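## Task

Pull the blue notebook out from beneath the desk and set it completely inside the tote, which must be standing upright at the end. Items already in totes stay there. The utility cart and the coffee table must still be upright at the end, or the task fails. The robot must not fall over or finish leaning, which also fails. Anything that stays in place only because the robot is holding it does not count.

## Robot and tools

Robot: a simulated Hello Robot Stretch 4. It has one arm, so every joint command is a single set of named targets. It has an omni-wheel base, a lift on a mast, a telescoping arm that reaches forward, a three-joint wrist (yaw, pitch, roll) and a two-finger gripper. It is about 1.6 m tall, and the rim of the base lies within 0.23 m of the base origin. There are four cameras: head_camera, head_left_camera, head_right_camera (both fisheye) and wrist_camera. Loose objects may occasionally get a small push from outside.

Frames: the base frame sits on the floor under the centre of the base, with x forward, y left and z up. hand_pose is a point between the open fingertips, given in the base frame. With all wrist joints at 0 its axes match the base frame. The printed value may be slightly off. The odometry frame is the base frame as it was when the scene began.

execute_actions(actions, cameras): actions is a list holding one action, or an empty list, which only reports state and images. An action has "base", "joints" or both, and may add "pace" and "contact_limits". Alternatively it is {"end_of_arm": "enable_torque"} on its own. All motions in an action start together.

"base" holds exactly one relative move, measured from where the base last reported itself:
- translate_m: straight drive, forward positive, -2 to 2 m.
- strafe_m: sideways drive, left positive, -2 to 2 m.
- rotate_rad: turn in place, counter-clockwise (left) positive, -3.2 to 3.2 rad.

"joints" gives absolute targets by name. You may include any subset.
- lift_m: 0 to 1.2 m.
- arm_m: extension, 0 to 0.55 m.
- wrist_yaw_rad: -1.134 to 4.276. 0 points forward, positive turns left, 3.14 is folded back. Above 3.4 the arm may be in the way.
- wrist_pitch_rad: -1.117 to 4.259. 0 is level, 1.57 points down.
- wrist_roll_rad: -1.117 to 4.259. 0 puts the fingers at equal height; positive turns clockwise when viewed from behind.
- gripper_m: fingertip gap, -0.038 to 0.141 m. Negative values press the fingertips together.

Joint targets outside these ranges are clipped, and the result reports it. Any other bad value or unknown key rejects the whole call. A joint you leave out, or a base you leave out, may still be driving toward its previous target.

"pace" is "slow", "default", "fast" or "max". Base speeds are 0.1/0.3/0.4/0.6 m/s and 1/2/3/4 rad/s, and both drop when the lift is above 0.2 m. contact_limits takes only {"arm_m": value}, from 0 (gentlest) to 0.75 (firmest), with 0.5 as the default. When the arm meets resistance above that limit, it stops.

cameras is a list of camera names or "all". Leaving it out or giving null returns all cameras; [] returns none. The "pictures" line gives the order of the images.

wait(seconds 0 to 10) commands nothing new and returns state and images. zoom_image(camera, region [x0,y0,x1,y1] in pixels, at most 504x504) enlarges part of that camera's latest full image. read_manual only returns licence texts. finished_scene(scene) ends the current scene for good; pass the current scene's number. The goal has to be met and stable when you call it. A reply with no tool call ends everything.

Result lines:
- base_status and joint_status: "done", "off_target" (stopped short and may still be pushing), "contact_stop_at_<key>" (hit something; that part goes slack), "limit_stop_at_<name>", "time_out" or "torque_fault".
- limit_stop_at_tilt: the robot leans more than 6 degrees, and the lift, arm and wheels stop accepting commands.
- limit_stop_at_own_body: the robot's own protection against self-collision. It is likely when the wrist pitches up below -0.2 while rolled below -0.4 or above 4.
- torque_fault: a wrist or gripper motor has gone limp. Send enable_torque to bring it back.
- on_its_own: things this call did not command. Here "held at" means the target being held.
- lidar_m: 12 distances, one per 30-degree sector, counter-clockwise from straight ahead (4th is left, 7th behind, 10th right). "-" means nothing seen, or something closer than 0.25 m. Table tops count.
- wrist_depth_mm: a 7x7 grid of depths, 100 to 2000 mm.
- base_odometry comes from wheel turns. Compare turned_by_wheels with turned_by_imu: a gap larger than about 0.1 rad points to slipping or a collision.
- base_tilt is in degrees, with forward and right positive.
- motor_effort is in percent, with the peak in brackets. A firm grip shows as a clear change in gripper effort. A load raises the pitch effort.

Once a call reports a stop, any later calls in the same reply do not run.

Tips: to unfold at the start, send lift_m 0.4 and wrist_yaw_rad 0 together. To grasp, command a gripper_m smaller than the object's width. If the fingertips snag on a surface below them, raise the lift. Avoid turning or driving while holding more than 1 kg with arm_m above 0.2, particularly at fast paces. Avoid hard pushes, high-placed pulls, drops and slams, and do not knock over the tote, the cart or the table. Release the item inside the tote, then move the gripper clear before finishing. Camera calibration (K, distortion, T_world_to_cam, pos_world) is provided for each camera and is accurate only approximately. It may differ by a few tenths of a degree and a few millimetres, and more for the wrist camera when the arm is extended.

Each tool is called after "Call:" by a JSON object that holds its "method" and its "body".

## Session

Call:
{"method": "execute_actions", "body": {"actions": []}}

Scene clock: 0.00 s.
base_odometry: x=+0.000 y=+0.000 heading=+0.000 (m, m, rad; odometry frame)
turned_by_wheels: +0.000 (rad since the last result)
turned_by_imu: +0.000 (rad since the last result)
base_tilt: forward=+0.1 right=+0.0 (deg)
lidar_m: 1.72 1.66 1.54 1.14 1.09 1.17 0.99 0.98 1.29 2.51 2.09 2.78
base_status: not commanded
joint_positions: lift_m=+0.178 arm_m=+0.001 wrist_yaw_rad=+3.230 wrist_pitch_rad=+0.013 wrist_roll_rad=-0.020 gripper_m=+0.057
joint_status: not commanded
motor_effort: lift_m=+18 arm_m=-1 wrist_yaw_rad=-1 wrist_pitch_rad=-6 wrist_roll_rad=+2 gripper_m=-3 wheel_0=+0 wheel_1=+1 wheel_2=+0 (%)
hand_pose: x=-0.1235 y=+0.0615 z=+0.3528 quat_wxyz=(-0.044, -0.006, -0.010, +0.999) (m; base frame)
wrist_depth_mm: - - 138 1921 - - 1983 / - - 135 1863 - - 1921 / - - 127 211 - - 1863 / - 108 135 279 - - 1863 / 180 141 1708 1863 - - 1863 / 191 1499 1205 1397 216 1576 1537 / 190 946 854 904 854 960 1008
pictures: head_camera, head_left_camera, head_right_camera, wrist_camera
Images, in order (width x height): head_camera 420x560, head_left_camera 420x672, head_right_camera 420x672, wrist_camera 616x392.

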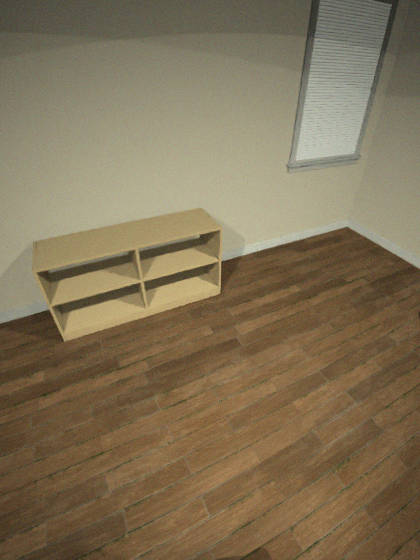

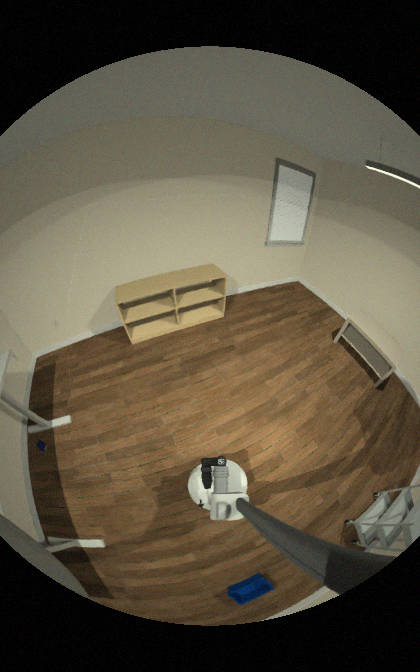

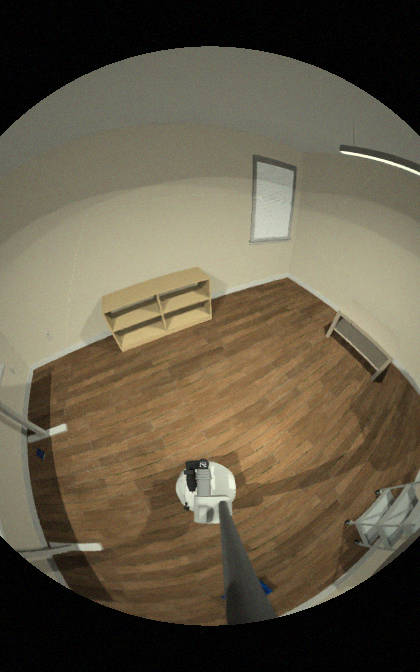

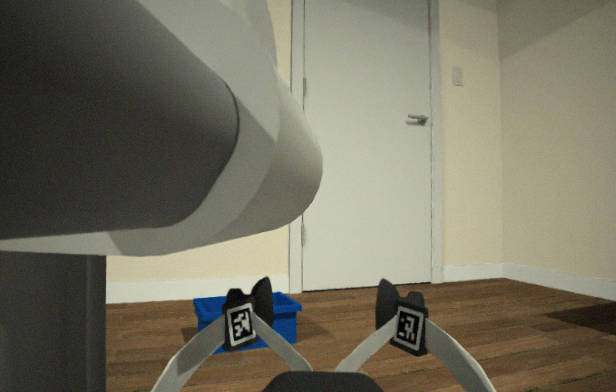

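Call:
{"method": "execute_actions", "body": {"actions": [{"base":{"rotate_rad":1.4},"joints":{"lift_m":0.4,"wrist_yaw_rad":0}}]}}

Scene clock: 4.77 s.
base_odometry: x=+0.000 y=+0.000 heading=+1.400 (m, m, rad; odometry frame)
turned_by_wheels: +1.400 (rad since the last result)
turned_by_imu: +1.414 (rad since the last result)
base_tilt: forward=+0.1 right=+0.0 (deg)
lidar_m: 1.20 1.08 1.09 1.80 0.97 1.27 1.42 2.10 2.13 1.79 1.64 1.70
base_status: done
joint_positions: lift_m=+0.400 arm_m=+0.001 wrist_yaw_rad=+0.000 wrist_pitch_rad=+0.013 wrist_roll_rad=-0.020 gripper_m=+0.057
joint_status: all done
motor_effort: lift_m=+20(19) arm_m=-1(1) wrist_yaw_rad=-1(8) wrist_pitch_rad=-8(8) wrist_roll_rad=+2(2) gripper_m=-7(4) wheel_0=+0(7) wheel_1=+1(6) wheel_2=+1(7) (%)
hand_pose: x=+0.4601 y=-0.0873 z=+0.5744 quat_wxyz=(+1.000, -0.010, +0.006, +0.000) (m; base frame)
wrist_depth_mm: 1397 1576 1863 - - - 1661 / 904 1078 1756 - - - 1661 / 1430 1537 1397 1499 - 1983 1661 / 1430 1576 1808 - - 1921 1618 / 1430 1618 1808 - - 1921 1661 / 1430 1618 1661 - 216 1863 1618 / 1397 1430 1308 1336 1281 1499 1464
pictures: head_camera, head_left_camera, head_right_camera, wrist_camera
camera_calibration (this result's frames):
wrist_camera: T_world_to_cam=[[0.0375502, -0.998952, 0.0261655, -0.112146], [0.022492, -0.0253325, -0.999426, 0.631994], [0.999042, 0.0381172, 0.0215172, -0.247113], [0, 0, 0, 1]] pos_world=[0.236872, -0.0865994, 0.639883]
Images, in order (width x height): head_camera 420x560, head_left_camera 420x672, head_right_camera 420x672, wrist_camera 616x392.

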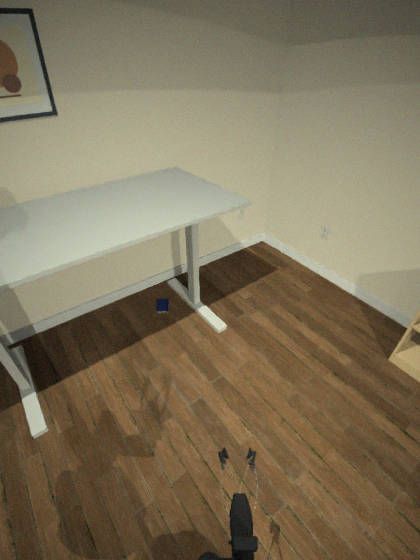

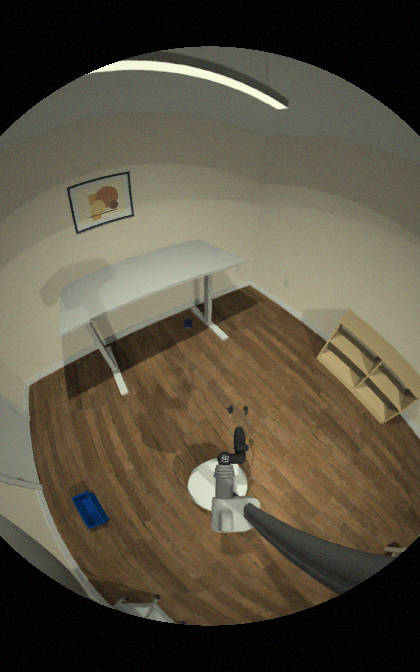

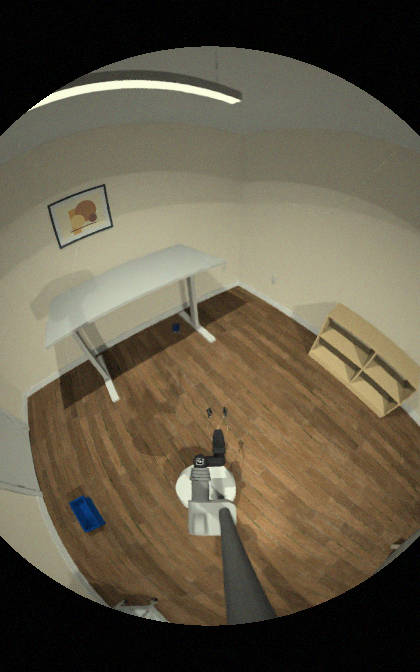

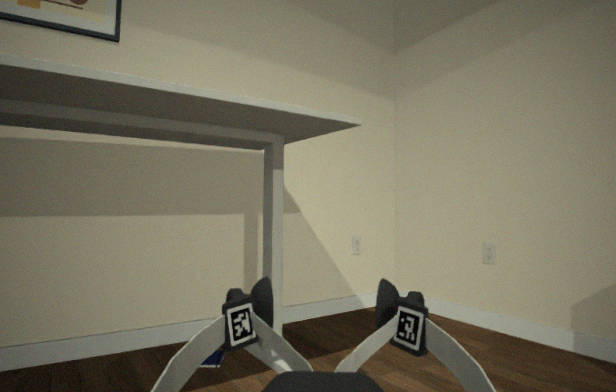

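Call:
{"method": "execute_actions", "body": {"actions": [{"base":{"rotate_rad":0.69},"joints":{"lift_m":0.2,"wrist_pitch_rad":0.8,"gripper_m":0.14}}], "cameras": []}}

Call:
{"method": "execute_actions", "body": {"actions": [{"base":{"strafe_m":-0.76},"pace":"fast"}], "cameras": []}}

Call:
{"method": "execute_actions", "body": {"actions": [{"base":{"translate_m":0.75},"pace":"fast"}], "cameras": ["head_camera","wrist_camera"]}}

Scene clock: 17.47 s.
base_odometry: x=+0.000 y=+0.000 heading=+2.090 (m, m, rad; odometry frame)
turned_by_wheels: +0.690 (rad since the last result)
turned_by_imu: +0.697 (rad since the last result)
base_tilt: forward=+0.1 right=+0.1 (deg)
lidar_m: 1.08 1.15 0.99 0.95 1.29 2.53 2.12 2.77 1.69 1.65 1.51 1.10
base_status: done
joint_positions: lift_m=+0.200 arm_m=+0.001 wrist_yaw_rad=+0.000 wrist_pitch_rad=+0.801 wrist_roll_rad=-0.020 gripper_m=+0.140
joint_status: all done
motor_effort: lift_m=+15(15) arm_m=-1(1) wrist_yaw_rad=-2(1) wrist_pitch_rad=-5(6) wrist_roll_rad=+2(2) gripper_m=+1(2) wheel_0=-1(5) wheel_1=+0(6) wheel_2=+0(6) (%)
hand_pose: x=+0.3723 y=-0.0874 z=+0.1712 quat_wxyz=(+0.921, -0.009, +0.390, +0.004) (m; base frame)
wrist_depth_mm: 1078 1060 1025 1025 1025 1008 976 / 831 809 788 788 768 778 768 / 668 654 640 647 634 627 621 / 554 549 544 539 535 535 530 / 480 477 473 466 462 459 455 / 415 404 404 413 407 208 402 / 373 368 368 159 355 355 362
pictures: none
No camera images: the call's "cameras" was empty. Leave "cameras" out to get every camera's image.

Scene clock: 20.60 s.
base_odometry: x=+0.660 y=+0.377 heading=+2.090 (m, m, rad; odometry frame)
turned_by_wheels: +0.000 (rad since the last result)
turned_by_imu: -0.004 (rad since the last result)
base_tilt: forward=+0.1 right=+0.1 (deg)
lidar_m: 1.05 1.11 1.59 1.70 1.98 2.22 2.15 1.24 0.94 0.90 1.37 1.09
base_status: done
joint_positions: lift_m=+0.200 arm_m=+0.001 wrist_yaw_rad=+0.000 wrist_pitch_rad=+0.801 wrist_roll_rad=-0.020 gripper_m=+0.140
joint_status: not commanded
motor_effort: lift_m=+15(15) arm_m=-1(1) wrist_yaw_rad=-1(0) wrist_pitch_rad=-6(4) wrist_roll_rad=+2(2) gripper_m=+1(1) wheel_0=-2(8) wheel_1=+0(13) wheel_2=+0(2) (%)
hand_pose: x=+0.3723 y=-0.0874 z=+0.1712 quat_wxyz=(+0.921, -0.009, +0.390, +0.004) (m; base frame)
wrist_depth_mm: 1078 1060 1060 1008 976 1008 991 / 831 809 798 788 778 768 768 / 668 654 647 640 627 634 621 / 559 554 549 544 535 535 530 / 477 477 473 466 466 459 455 / 415 404 402 410 407 208 399 / 375 368 366 159 353 353 359
pictures: none
No camera images: the call's "cameras" was empty. Leave "cameras" out to get every camera's image.

Scene clock: 23.83 s.
base_odometry: x=+0.288 y=+1.028 heading=+2.090 (m, m, rad; odometry frame)
turned_by_wheels: +0.000 (rad since the last result)
turned_by_imu: +0.000 (rad since the last result)
base_tilt: forward=+0.2 right=+0.0 (deg)
lidar_m: 0.31 0.33 0.49 1.76 1.96 3.01 2.97 1.31 1.09 1.34 0.43 0.31
base_status: done
joint_positions: lift_m=+0.200 arm_m=+0.001 wrist_yaw_rad=+0.000 wrist_pitch_rad=+0.801 wrist_roll_rad=-0.020 gripper_m=+0.140
joint_status: not commanded
motor_effort: lift_m=+15(15) arm_m=-1(1) wrist_yaw_rad=-2(1) wrist_pitch_rad=-4(6) wrist_roll_rad=+2(2) gripper_m=+5(0) wheel_0=+0(5) wheel_1=+0(5) wheel_2=+0(13) (%)
hand_pose: x=+0.3723 y=-0.0874 z=+0.1712 quat_wxyz=(+0.921, -0.009, +0.390, +0.004) (m; base frame)
wrist_depth_mm: 878 866 842 831 798 397 778 / 831 809 798 788 741 449 768 / 661 661 647 640 609 585 621 / 554 549 544 544 535 492 525 / 477 473 469 466 466 418 459 / 418 407 404 410 410 208 402 / 373 370 368 159 355 325 340
pictures: head_camera, wrist_camera
camera_calibration (this result's frames):
wrist_camera: T_world_to_cam=[[0.0448373, -0.998962, -0.00797611, -0.0952552], [-0.693353, -0.0253704, -0.720151, 0.449715], [0.719202, 0.0378199, -0.693771, 0.0758868], [0, 0, 0, 1]] pos_world=[0.261504, -0.086617, 0.375751]
Images, in order (width x height): head_camera 420x560, wrist_camera 616x392.

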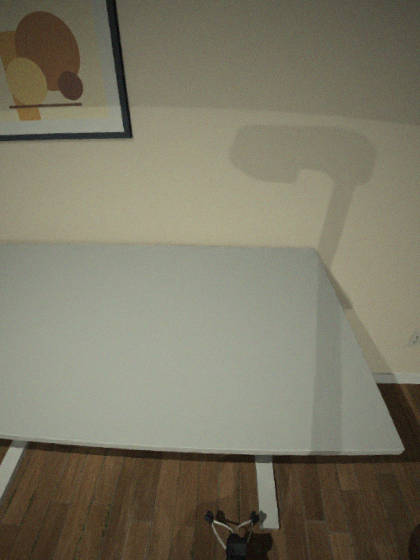

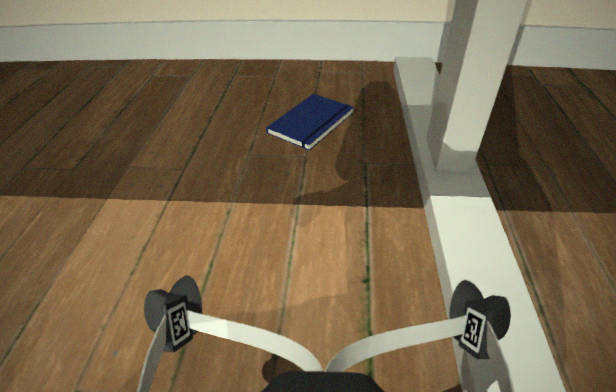

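Call:
{"method": "execute_actions", "body": {"actions": [{"base":{"translate_m":0.13},"joints":{"arm_m":0.52,"wrist_pitch_rad":1.57,"wrist_roll_rad":0.58,"lift_m":0.22}}], "cameras": ["head_left_camera","wrist_camera"]}}

Scene clock: 33.90 s.
base_odometry: x=+0.223 y=+1.141 heading=+2.090 (m, m, rad; odometry frame)
turned_by_wheels: +0.000 (rad since the last result)
turned_by_imu: -0.001 (rad since the last result)
base_tilt: forward=+0.1 right=+0.1 (deg)
lidar_m: 0.25 0.25 0.30 0.86 2.44 2.79 3.11 1.35 1.15 1.35 0.28 0.25
base_status: done
joint_positions: lift_m=+0.220 arm_m=+0.519 wrist_yaw_rad=+0.000 wrist_pitch_rad=+1.570 wrist_roll_rad=+0.580 gripper_m=+0.140
joint_status: all done
motor_effort: lift_m=+20(19) arm_m=+5(6) wrist_yaw_rad=-2(0) wrist_pitch_rad=-1(1) wrist_roll_rad=+3(7) gripper_m=-1(0) wheel_0=+1(4) wheel_1=+1(6) wheel_2=+0(5) (%)
hand_pose: x=+0.6903 y=-0.0874 z=+0.1095 quat_wxyz=(+0.678, +0.202, +0.677, -0.202) (m; base frame)
wrist_depth_mm: 301 345 343 336 300 298 327 / 347 345 340 336 320 294 325 / 345 343 336 334 330 293 291 / 345 340 336 324 330 291 289 / 342 338 332 319 327 324 287 / 340 336 319 315 327 208 287 / 340 334 330 159 324 319 315
pictures: head_left_camera, wrist_camera
camera_calibration (this result's frames):
wrist_camera: T_world_to_cam=[[-0.541631, -0.839785, -0.0373795, 0.311949], [-0.839109, 0.542787, -0.0357611, 0.701099], [0.0503207, 0.0119961, -0.998661, 0.297261], [0, 0, 0, 1]] pos_world=[0.742301, -0.122143, 0.333596]
Images, in order (width x height): head_left_camera 420x672, wrist_camera 616x392.

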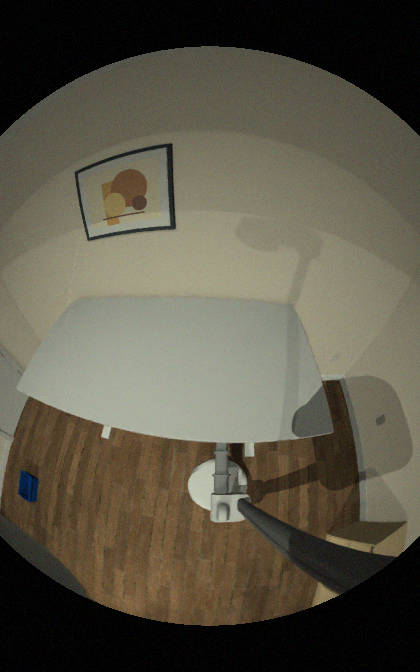

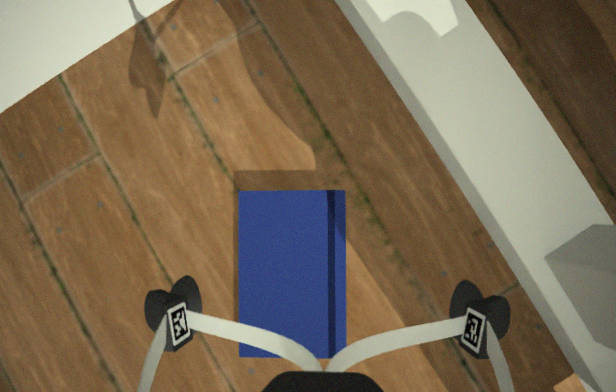

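Call:
{"method": "execute_actions", "body": {"actions": [{"base":{"strafe_m":0.025},"joints":{"lift_m":0.15}}], "cameras": ["wrist_camera"]}}

Call:
{"method": "execute_actions", "body": {"actions": [{"joints":{"lift_m":0.13},"pace":"slow"}], "cameras": ["wrist_camera"]}}

Scene clock: 37.53 s.
base_odometry: x=+0.201 y=+1.129 heading=+2.090 (m, m, rad; odometry frame)
turned_by_wheels: +0.000 (rad since the last result)
turned_by_imu: -0.001 (rad since the last result)
base_tilt: forward=+0.1 right=+0.1 (deg)
lidar_m: 0.25 0.25 0.27 0.87 1.79 2.75 3.11 1.34 1.15 1.38 0.28 0.25
base_status: done
joint_positions: lift_m=+0.150 arm_m=+0.519 wrist_yaw_rad=+0.000 wrist_pitch_rad=+1.570 wrist_roll_rad=+0.580 gripper_m=+0.140
joint_status: all done
motor_effort: lift_m=+15(17) arm_m=+5(5) wrist_yaw_rad=-1(2) wrist_pitch_rad=+0(0) wrist_roll_rad=+2(4) gripper_m=-3(1) wheel_0=+0(5) wheel_1=-1(8) wheel_2=+0(2) (%)
hand_pose: x=+0.6903 y=-0.0874 z=+0.0400 quat_wxyz=(+0.678, +0.202, +0.677, -0.202) (m; base frame)
wrist_depth_mm: 278 274 272 268 265 228 225 / 276 274 271 267 263 246 224 / 274 271 268 265 262 259 223 / 273 268 266 252 260 257 245 / 271 268 265 250 257 256 253 / 270 267 250 248 256 208 252 / 267 265 262 159 254 252 251
pictures: wrist_camera
camera_calibration (this result's frames):
wrist_camera: T_world_to_cam=[[-0.541631, -0.839785, -0.0373785, 0.30935], [-0.839109, 0.542786, -0.0357596, 0.698613], [0.0503189, 0.0119962, -0.998661, 0.227809], [0, 0, 0, 1]] pos_world=[0.742303, -0.122143, 0.264049]
Images, in order (width x height): wrist_camera 616x392.

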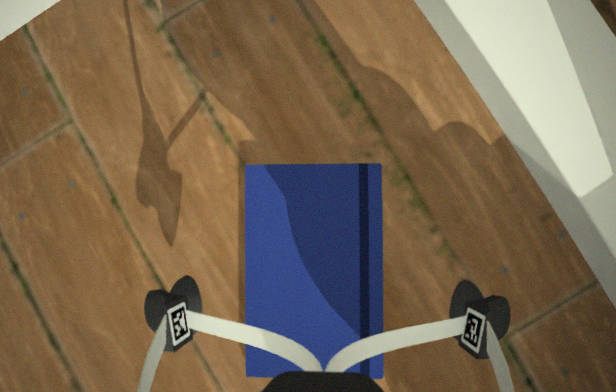

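Scene clock: 38.43 s.
base_odometry: x=+0.201 y=+1.129 heading=+2.090 (m, m, rad; odometry frame)
turned_by_wheels: +0.000 (rad since the last result)
turned_by_imu: +0.000 (rad since the last result)
base_tilt: forward=+0.2 right=+0.1 (deg)
lidar_m: 0.25 0.25 0.28 0.89 1.79 2.75 3.11 1.35 1.17 1.38 0.27 0.25
base_status: not commanded
joint_positions: lift_m=+0.130 arm_m=+0.519 wrist_yaw_rad=+0.000 wrist_pitch_rad=+1.570 wrist_roll_rad=+0.580 gripper_m=+0.140
joint_status: all done
motor_effort: lift_m=+14(18) arm_m=+5(5) wrist_yaw_rad=-2(1) wrist_pitch_rad=-1(1) wrist_roll_rad=+3(3) gripper_m=+2(5) wheel_0=+0(0) wheel_1=-1(0) wheel_2=+0(0) (%)
hand_pose: x=+0.6903 y=-0.0874 z=+0.0200 quat_wxyz=(+0.678, +0.202, +0.677, -0.202) (m; base frame)
wrist_depth_mm: 257 255 251 249 245 216 206 / 256 252 249 247 244 240 205 / 254 251 248 245 241 239 218 / 252 250 246 231 239 238 236 / 250 248 245 230 238 236 235 / 250 247 230 229 228 209 233 / 248 245 242 159 235 233 232
pictures: wrist_camera
camera_calibration (this result's frames):
wrist_camera: T_world_to_cam=[[-0.541631, -0.839785, -0.0373784, 0.308604], [-0.839109, 0.542787, -0.0357595, 0.697899], [0.0503188, 0.0119961, -0.998661, 0.207852], [0, 0, 0, 1]] pos_world=[0.742304, -0.122143, 0.244066]
Images, in order (width x height): wrist_camera 616x392.

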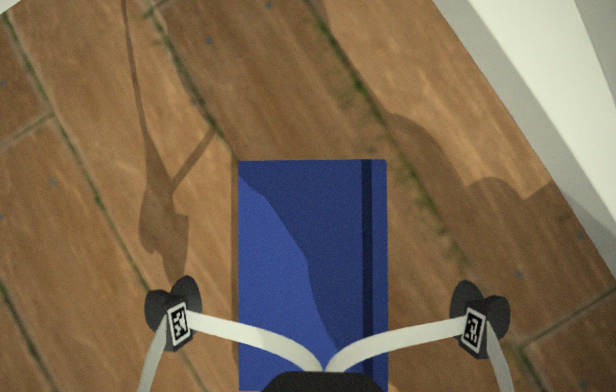

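Call:
{"method": "execute_actions", "body": {"actions": [{"joints":{"gripper_m":0.04}}], "cameras": ["wrist_camera"]}}

Call:
{"method": "execute_actions", "body": {"actions": [{"joints":{"lift_m":0.3}}], "cameras": ["wrist_camera"]}}

Scene clock: 42.83 s.
base_odometry: x=+0.201 y=+1.129 heading=+2.090 (m, m, rad; odometry frame)
turned_by_wheels: +0.000 (rad since the last result)
turned_by_imu: -0.001 (rad since the last result)
base_tilt: forward=+0.1 right=+0.1 (deg)
lidar_m: 0.25 0.25 0.29 0.87 1.79 2.75 3.10 1.34 1.16 1.37 0.25 0.25
base_status: not commanded
joint_positions: lift_m=+0.130 arm_m=+0.519 wrist_yaw_rad=+0.000 wrist_pitch_rad=+1.570 wrist_roll_rad=+0.580 gripper_m=+0.041
joint_status: all done
motor_effort: lift_m=+15(15) arm_m=+5(5) wrist_yaw_rad=+1(1) wrist_pitch_rad=+2(4) wrist_roll_rad=+2(3) gripper_m=-33(26) wheel_0=+0(0) wheel_1=-1(1) wheel_2=+0(0) (%)
hand_pose: x=+0.6903 y=-0.0874 z=+0.0200 quat_wxyz=(+0.678, +0.202, +0.677, -0.202) (m; base frame)
wrist_depth_mm: 256 254 251 248 245 216 206 / 255 253 249 246 243 240 204 / 254 251 248 245 241 239 217 / 252 249 246 228 226 238 236 / 251 247 244 226 225 237 234 / 248 247 211 224 223 235 233 / 249 245 241 223 220 174 232
pictures: wrist_camera
camera_calibration (this result's frames):
wrist_camera: T_world_to_cam=[[-0.541652, -0.839771, -0.0373953, 0.308624], [-0.839094, 0.542808, -0.0357856, 0.697899], [0.0503502, 0.0119948, -0.99866, 0.207822], [0, 0, 0, 1]] pos_world=[0.742305, -0.122144, 0.244059]
Images, in order (width x height): wrist_camera 616x392.

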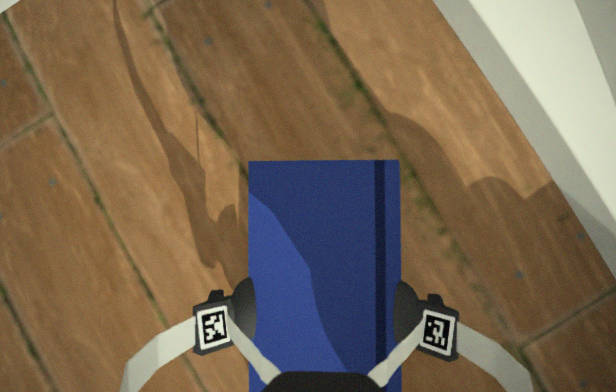

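Scene clock: 44.63 s.
base_odometry: x=+0.201 y=+1.129 heading=+2.090 (m, m, rad; odometry frame)
turned_by_wheels: +0.000 (rad since the last result)
turned_by_imu: +0.000 (rad since the last result)
base_tilt: forward=+0.2 right=-0.1 (deg)
lidar_m: 0.25 0.25 0.29 0.86 1.78 2.75 3.09 1.36 1.15 1.38 0.26 0.25
base_status: not commanded
joint_positions: lift_m=+0.300 arm_m=+0.519 wrist_yaw_rad=+0.000 wrist_pitch_rad=+1.570 wrist_roll_rad=+0.580 gripper_m=+0.041
joint_status: all done
motor_effort: lift_m=+21(18) arm_m=+5(5) wrist_yaw_rad=+1(1) wrist_pitch_rad=+0(3) wrist_roll_rad=+3(4) gripper_m=-28(25) wheel_0=+0(0) wheel_1=-1(0) wheel_2=+0(0) (%)
hand_pose: x=+0.6902 y=-0.0874 z=+0.1895 quat_wxyz=(+0.678, +0.202, +0.677, -0.202) (m; base frame)
wrist_depth_mm: 320 355 424 421 379 410 404 / 355 424 421 415 394 375 404 / 427 424 421 415 407 370 399 / 427 421 418 228 226 370 366 / 424 418 413 227 224 399 325 / 421 415 212 224 222 397 362 / 421 413 410 223 221 174 389
pictures: wrist_camera
camera_calibration (this result's frames):
wrist_camera: T_world_to_cam=[[-0.541658, -0.839771, -0.037306, 0.314926], [-0.8391, 0.542808, -0.0356473, 0.703905], [0.0501855, 0.0119948, -0.998668, 0.377203], [0, 0, 0, 1]] pos_world=[0.742298, -0.122144, 0.413542]
Images, in order (width x height): wrist_camera 616x392.

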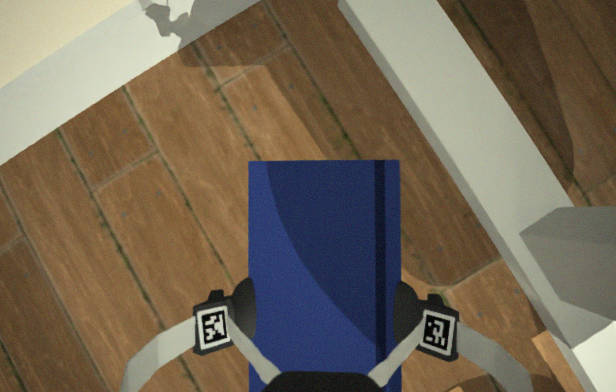

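Held. Back out and turn toward the tote.

Call:
{"method": "execute_actions", "body": {"actions": [{"base":{"translate_m":-0.5},"joints":{"arm_m":0.1}}], "cameras": []}}

Call:
{"method": "execute_actions", "body": {"actions": [{"base":{"rotate_rad":1.57},"joints":{"lift_m":0.4}}], "cameras": ["head_camera"]}}

Scene clock: 51.17 s.
base_odometry: x=+0.450 y=+0.695 heading=+2.090 (m, m, rad; odometry frame)
turned_by_wheels: +0.000 (rad since the last result)
turned_by_imu: -0.002 (rad since the last result)
base_tilt: forward=+0.1 right=+0.1 (deg)
lidar_m: 0.67 0.71 1.00 1.65 2.14 2.62 2.54 1.32 0.99 0.96 1.43 0.71
base_status: done
joint_positions: lift_m=+0.300 arm_m=+0.101 wrist_yaw_rad=+0.000 wrist_pitch_rad=+1.570 wrist_roll_rad=+0.580 gripper_m=+0.041
joint_status: all done
motor_effort: lift_m=+20(21) arm_m=-5(7) wrist_yaw_rad=+0(2) wrist_pitch_rad=-1(1) wrist_roll_rad=+3(2) gripper_m=-26(29) wheel_0=-1(3) wheel_1=+0(5) wheel_2=-2(10) (%)
hand_pose: x=+0.2719 y=-0.0874 z=+0.1895 quat_wxyz=(+0.678, +0.202, +0.677, -0.202) (m; base frame)
wrist_depth_mm: 436 430 427 421 418 413 407 / 433 427 424 418 413 410 404 / 430 424 421 415 410 407 402 / 430 424 418 227 226 404 402 / 427 421 415 225 224 402 397 / 424 418 212 225 222 399 397 / 421 413 410 223 221 175 394
pictures: none
No camera images: the call's "cameras" was empty. Leave "cameras" out to get every camera's image.

Scene clock: 53.23 s.
base_odometry: x=+0.449 y=+0.695 heading=-2.623 (m, m, rad; odometry frame)
turned_by_wheels: +1.570 (rad since the last result)
turned_by_imu: +1.586 (rad since the last result)
base_tilt: forward=+0.2 right=+0.0 (deg)
lidar_m: 1.64 2.12 2.62 2.53 1.33 0.99 0.99 1.45 0.70 0.68 0.73 1.03
base_status: done
joint_positions: lift_m=+0.400 arm_m=+0.101 wrist_yaw_rad=+0.000 wrist_pitch_rad=+1.570 wrist_roll_rad=+0.580 gripper_m=+0.041
joint_status: all done
motor_effort: lift_m=+21(22) arm_m=-5(5) wrist_yaw_rad=+0(2) wrist_pitch_rad=-1(0) wrist_roll_rad=+3(3) gripper_m=-29(25) wheel_0=-2(8) wheel_1=-1(7) wheel_2=+0(11) (%)
hand_pose: x=+0.2720 y=-0.0874 z=+0.2895 quat_wxyz=(+0.678, +0.202, +0.677, -0.202) (m; base frame)
wrist_depth_mm: 539 539 525 521 512 512 504 / 539 535 525 517 512 508 504 / 530 530 517 517 508 504 500 / 535 521 517 227 226 504 496 / 530 521 512 226 225 500 496 / 525 517 212 224 222 496 488 / 521 517 508 222 220 175 488
pictures: head_camera
Images, in order (width x height): head_camera 420x560.

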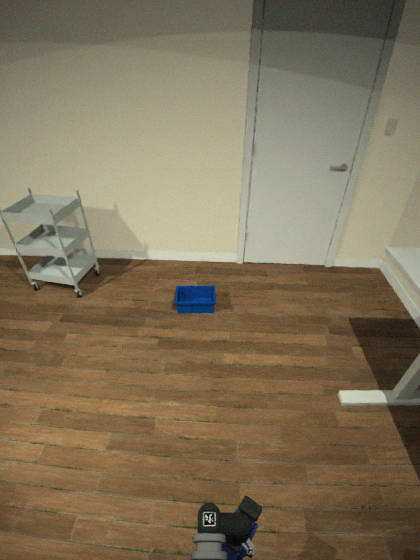

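Call:
{"method": "execute_actions", "body": {"actions": [{"base":{"translate_m":1.2},"joints":{"wrist_roll_rad":1.57},"pace":"fast"}], "cameras": []}}

Call:
{"method": "execute_actions", "body": {"actions": [{"base":{"strafe_m":0.24},"pace":"fast"}], "cameras": ["head_camera"]}}

Scene clock: 60.47 s.
base_odometry: x=-0.593 y=+0.100 heading=-2.624 (m, m, rad; odometry frame)
turned_by_wheels: +0.000 (rad since the last result)
turned_by_imu: +0.000 (rad since the last result)
base_tilt: forward=+0.2 right=+0.0 (deg)
lidar_m: 0.46 0.47 1.23 2.50 2.62 2.24 2.17 1.01 0.74 0.72 1.50 0.29
base_status: done
joint_positions: lift_m=+0.400 arm_m=+0.101 wrist_yaw_rad=+0.000 wrist_pitch_rad=+1.570 wrist_roll_rad=+1.570 gripper_m=+0.041
joint_status: all done
motor_effort: lift_m=+21(21) arm_m=-5(5) wrist_yaw_rad=-1(1) wrist_pitch_rad=-1(1) wrist_roll_rad=+3(7) gripper_m=-27(25) wheel_0=-2(11) wheel_1=-2(8) wheel_2=-1(12) (%)
hand_pose: x=+0.2720 y=-0.0874 z=+0.2895 quat_wxyz=(+0.500, +0.500, +0.500, -0.500) (m; base frame)
wrist_depth_mm: 539 535 525 521 517 508 504 / 539 530 521 517 512 504 496 / 535 525 517 517 508 500 496 / 530 525 521 228 226 329 290 / 525 521 512 226 224 291 289 / 492 517 212 224 222 289 286 / 488 480 508 223 221 174 285
pictures: none
No camera images: the call's "cameras" was empty. Leave "cameras" out to get every camera's image.

Scene clock: 62.27 s.
base_odometry: x=-0.474 y=-0.108 heading=-2.624 (m, m, rad; odometry frame)
turned_by_wheels: +0.000 (rad since the last result)
turned_by_imu: +0.000 (rad since the last result)
base_tilt: forward=+0.1 right=+0.0 (deg)
lidar_m: 0.45 1.14 1.04 2.28 2.36 2.24 2.16 1.34 0.98 0.96 1.57 0.30
base_status: done
joint_positions: lift_m=+0.400 arm_m=+0.101 wrist_yaw_rad=+0.000 wrist_pitch_rad=+1.570 wrist_roll_rad=+1.570 gripper_m=+0.041
joint_status: not commanded
motor_effort: lift_m=+20(21) arm_m=-5(5) wrist_yaw_rad=-2(1) wrist_pitch_rad=-2(0) wrist_roll_rad=+3(3) gripper_m=-28(24) wheel_0=+0(11) wheel_1=-2(9) wheel_2=-1(0) (%)
hand_pose: x=+0.2720 y=-0.0874 z=+0.2895 quat_wxyz=(+0.500, +0.500, +0.500, -0.500) (m; base frame)
wrist_depth_mm: 539 535 525 521 512 508 504 / 539 530 525 521 508 508 500 / 480 492 521 512 508 500 496 / 496 521 521 229 226 330 291 / 492 517 517 225 225 293 289 / 477 477 212 224 221 289 286 / 415 399 508 223 221 175 285
pictures: head_camera
Images, in order (width x height): head_camera 420x560.

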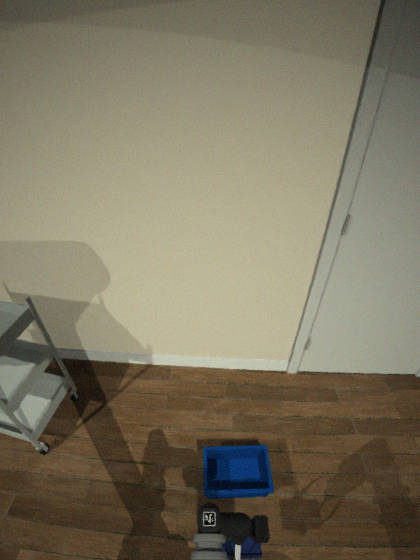

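Call:
{"method": "execute_actions", "body": {"actions": [{"joints":{"arm_m":0.42}}], "cameras": ["head_camera","wrist_camera"]}}

Scene clock: 66.63 s.
base_odometry: x=-0.474 y=-0.108 heading=-2.624 (m, m, rad; odometry frame)
turned_by_wheels: +0.000 (rad since the last result)
turned_by_imu: -0.001 (rad since the last result)
base_tilt: forward=+0.2 right=+0.0 (deg)
lidar_m: 0.45 1.13 1.02 2.25 2.36 2.20 2.15 1.37 0.99 0.92 1.56 0.46
base_status: not commanded
joint_positions: lift_m=+0.400 arm_m=+0.419 wrist_yaw_rad=+0.000 wrist_pitch_rad=+1.570 wrist_roll_rad=+1.570 gripper_m=+0.041
joint_status: all done
motor_effort: lift_m=+20(20) arm_m=+5(6) wrist_yaw_rad=-3(2) wrist_pitch_rad=-1(0) wrist_roll_rad=+2(3) gripper_m=-26(28) wheel_0=-1(1) wheel_1=-1(2) wheel_2=-2(2) (%)
hand_pose: x=+0.5903 y=-0.0874 z=+0.2895 quat_wxyz=(+0.501, +0.500, +0.500, -0.499) (m; base frame)
wrist_depth_mm: 539 530 525 521 512 508 500 / 539 525 525 512 512 504 500 / 535 525 517 504 466 500 496 / 530 525 517 228 226 496 492 / 525 521 512 226 224 492 492 / 525 521 212 224 222 492 488 / 517 517 508 222 222 175 484
pictures: head_camera, wrist_camera
camera_calibration (this result's frames):
wrist_camera: T_world_to_cam=[[-0.999249, -0.00795512, -0.0379163, 0.607541], [-0.00662759, 0.999365, -0.0350101, 0.171926], [0.0381708, -0.0347325, -0.998667, 0.485163], [0, 0, 0, 1]] pos_world=[0.589705, -0.150133, 0.513572]
Images, in order (width x height): head_camera 420x560, wrist_camera 616x392.

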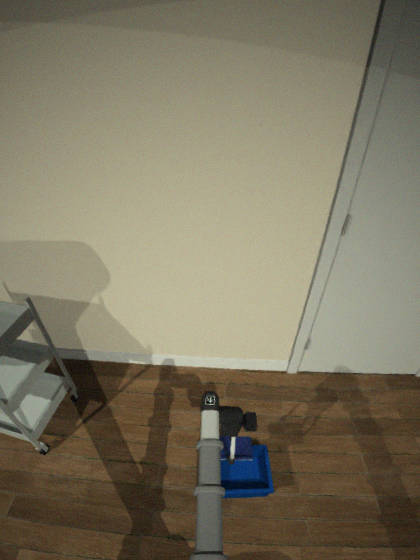

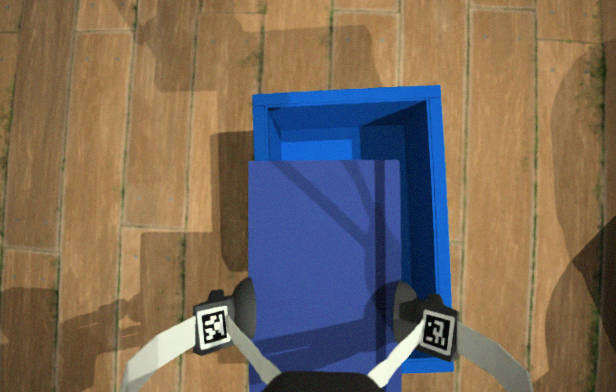

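Call:
{"method": "execute_actions", "body": {"actions": [{"base":{"strafe_m":-0.02},"joints":{"arm_m":0.393,"lift_m":0.26}}], "cameras": ["wrist_camera"]}}

Scene clock: 72.37 s.
base_odometry: x=-0.484 y=-0.091 heading=-2.624 (m, m, rad; odometry frame)
turned_by_wheels: +0.000 (rad since the last result)
turned_by_imu: -0.001 (rad since the last result)
base_tilt: forward=+0.1 right=+0.1 (deg)
lidar_m: 0.50 1.13 1.05 2.29 2.39 2.20 2.17 1.34 0.96 0.94 1.57 0.48
base_status: done
joint_positions: lift_m=+0.260 arm_m=+0.394 wrist_yaw_rad=+0.000 wrist_pitch_rad=+1.570 wrist_roll_rad=+1.570 gripper_m=+0.041
joint_status: all done
motor_effort: lift_m=+15(18) arm_m=-5(6) wrist_yaw_rad=-1(1) wrist_pitch_rad=+0(1) wrist_roll_rad=+3(3) gripper_m=-28(28) wheel_0=-1(4) wheel_1=+1(1) wheel_2=-1(2) (%)
hand_pose: x=+0.5650 y=-0.0874 z=+0.1499 quat_wxyz=(+0.500, +0.500, +0.500, -0.500) (m; base frame)
wrist_depth_mm: 392 387 384 379 375 370 366 / 392 387 262 268 276 368 362 / 389 382 304 370 366 366 364 / 387 384 268 228 227 362 359 / 384 379 266 226 225 359 357 / 384 377 211 224 223 359 355 / 379 375 252 222 221 175 355
pictures: wrist_camera
camera_calibration (this result's frames):
wrist_camera: T_world_to_cam=[[-0.999258, -0.00779847, -0.037705, 0.576986], [-0.00647832, 0.999366, -0.0350087, 0.166787], [0.0379541, -0.0347385, -0.998675, 0.346837], [0, 0, 0, 1]] pos_world=[0.564475, -0.150133, 0.373972]
Images, in order (width x height): wrist_camera 616x392.

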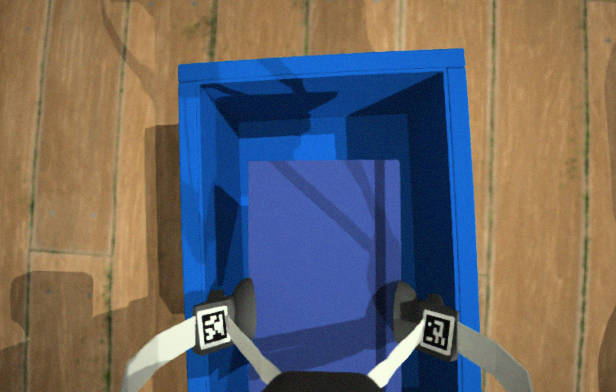

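Call:
{"method": "execute_actions", "body": {"actions": [{"joints":{"lift_m":0.155},"pace":"slow"}], "cameras": ["wrist_camera"]}}

Call:
{"method": "execute_actions", "body": {"actions": [{"joints":{"gripper_m":0.1}}], "cameras": ["wrist_camera"]}}

Call:
{"method": "execute_actions", "body": {"actions": [{"joints":{"lift_m":0.4}}], "cameras": ["wrist_camera","head_camera"]}}

Scene clock: 78.07 s.
base_odometry: x=-0.484 y=-0.091 heading=-2.624 (m, m, rad; odometry frame)
turned_by_wheels: +0.000 (rad since the last result)
turned_by_imu: -0.001 (rad since the last result)
base_tilt: forward=+0.1 right=+0.0 (deg)
lidar_m: 0.51 1.14 1.05 2.30 2.38 2.21 2.17 1.32 0.97 0.93 1.55 0.49
base_status: not commanded
joint_positions: lift_m=+0.155 arm_m=+0.394 wrist_yaw_rad=+0.000 wrist_pitch_rad=+1.570 wrist_roll_rad=+1.570 gripper_m=+0.041
joint_status: all done
motor_effort: lift_m=+15(15) arm_m=-5(5) wrist_yaw_rad=-1(0) wrist_pitch_rad=+0(0) wrist_roll_rad=+2(3) gripper_m=-31(24) wheel_0=-1(1) wheel_1=+1(1) wheel_2=-1(1) (%)
hand_pose: x=+0.5650 y=-0.0874 z=+0.0449 quat_wxyz=(+0.500, +0.500, +0.500, -0.500) (m; base frame)
wrist_depth_mm: 283 166 180 185 189 177 146 / 281 166 249 266 264 187 145 / 279 164 268 266 264 191 145 / 279 163 266 229 226 195 145 / 277 161 264 226 225 198 145 / 273 158 211 224 221 183 145 / 274 151 224 222 221 170 -
pictures: wrist_camera
camera_calibration (this result's frames):
wrist_camera: T_world_to_cam=[[-0.999258, -0.00779801, -0.037705, 0.573026], [-0.00647787, 0.999366, -0.0350087, 0.163112], [0.0379541, -0.0347385, -0.998675, 0.242002], [0, 0, 0, 1]] pos_world=[0.564473, -0.150133, 0.268998]
Images, in order (width x height): wrist_camera 616x392.

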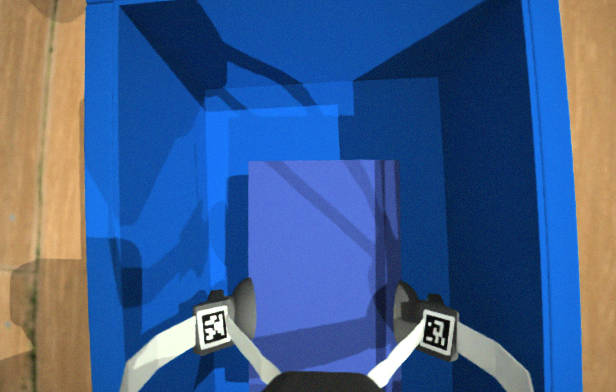

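Scene clock: 79.50 s.
base_odometry: x=-0.484 y=-0.091 heading=-2.624 (m, m, rad; odometry frame)
turned_by_wheels: +0.000 (rad since the last result)
turned_by_imu: +0.000 (rad since the last result)
base_tilt: forward=+0.2 right=+0.1 (deg)
lidar_m: 0.52 1.16 1.06 2.27 2.39 2.22 2.17 1.29 0.95 0.94 1.57 0.51
base_status: not commanded
joint_positions: lift_m=+0.155 arm_m=+0.394 wrist_yaw_rad=+0.000 wrist_pitch_rad=+1.571 wrist_roll_rad=+1.570 gripper_m=+0.100
joint_status: all done
motor_effort: lift_m=+15(15) arm_m=-5(5) wrist_yaw_rad=-1(2) wrist_pitch_rad=-5(4) wrist_roll_rad=+2(3) gripper_m=+2(27) wheel_0=-1(1) wheel_1=+1(1) wheel_2=-1(1) (%)
hand_pose: x=+0.5646 y=-0.0874 z=+0.0449 quat_wxyz=(+0.500, +0.500, +0.500, -0.500) (m; base frame)
wrist_depth_mm: 282 166 181 184 188 178 147 / 281 166 250 267 264 187 146 / 278 165 271 266 263 191 145 / 278 163 255 253 262 194 144 / 276 161 254 252 260 196 145 / 274 159 213 251 258 183 146 / 274 151 252 248 258 171 -
pictures: wrist_camera
camera_calibration (this result's frames):
wrist_camera: T_world_to_cam=[[-0.999305, -0.00768853, -0.0364736, 0.572611], [-0.00641151, 0.999367, -0.0350007, 0.163071], [0.0367197, -0.0347426, -0.998721, 0.242716], [0, 0, 0, 1]] pos_world=[0.564346, -0.150133, 0.268998]
Images, in order (width x height): wrist_camera 616x392.

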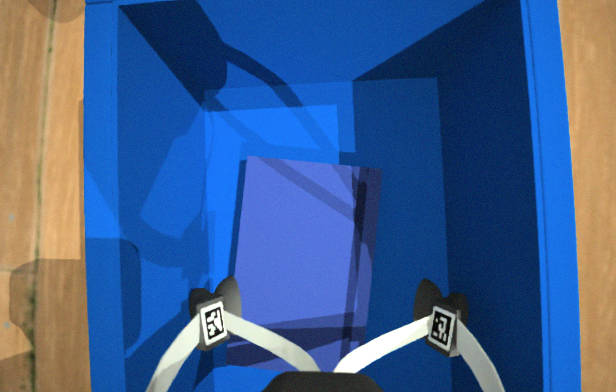

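Scene clock: 81.60 s.
base_odometry: x=-0.484 y=-0.091 heading=-2.624 (m, m, rad; odometry frame)
turned_by_wheels: +0.000 (rad since the last result)
turned_by_imu: +0.000 (rad since the last result)
base_tilt: forward=+0.1 right=+0.0 (deg)
lidar_m: 0.44 1.16 1.04 2.29 2.37 2.22 2.17 1.34 0.97 0.93 1.58 0.46
base_status: not commanded
joint_positions: lift_m=+0.400 arm_m=+0.394 wrist_yaw_rad=+0.000 wrist_pitch_rad=+1.570 wrist_roll_rad=+1.570 gripper_m=+0.100
joint_status: all done
motor_effort: lift_m=+21(17) arm_m=-5(5) wrist_yaw_rad=-1(0) wrist_pitch_rad=-2(5) wrist_roll_rad=+2(3) gripper_m=-2(2) wheel_0=-1(1) wheel_1=+1(2) wheel_2=-1(1) (%)
hand_pose: x=+0.5649 y=-0.0874 z=+0.2895 quat_wxyz=(+0.500, +0.500, +0.500, -0.500) (m; base frame)
wrist_depth_mm: 539 530 525 521 517 508 500 / 535 530 525 517 508 500 500 / 530 525 517 484 500 500 500 / 535 525 521 496 504 500 496 / 530 521 512 496 500 492 492 / 525 521 215 500 473 488 488 / 521 517 512 161 384 488 484
pictures: head_camera, wrist_camera
camera_calibration (this result's frames):
wrist_camera: T_world_to_cam=[[-0.99927, -0.00770407, -0.0374057, 0.582045], [-0.0063944, 0.999367, -0.0350068, 0.171624], [0.0376517, -0.0347421, -0.998687, 0.486392], [0, 0, 0, 1]] pos_world=[0.564405, -0.150133, 0.513533]
Images, in order (width x height): head_camera 420x560, wrist_camera 616x392.

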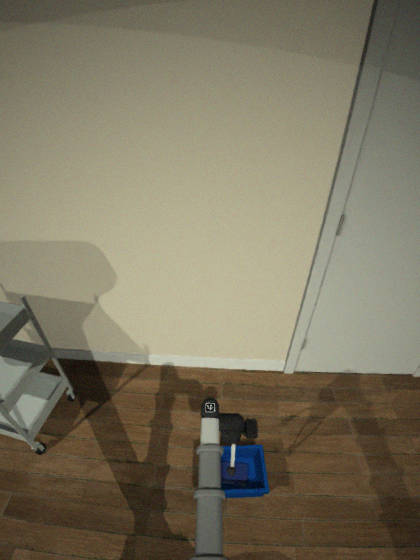

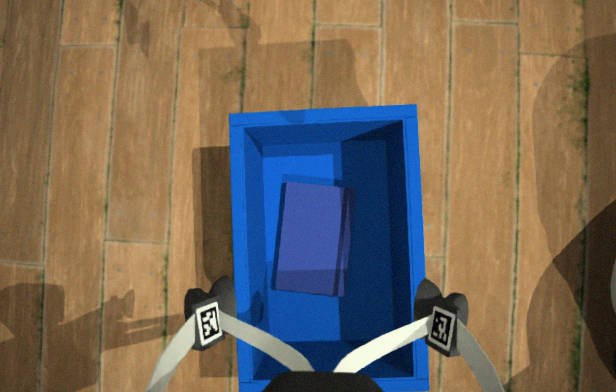

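Call:
{"method": "finished_scene", "body": {"scene": 1}}

The scene is finished: the task was done.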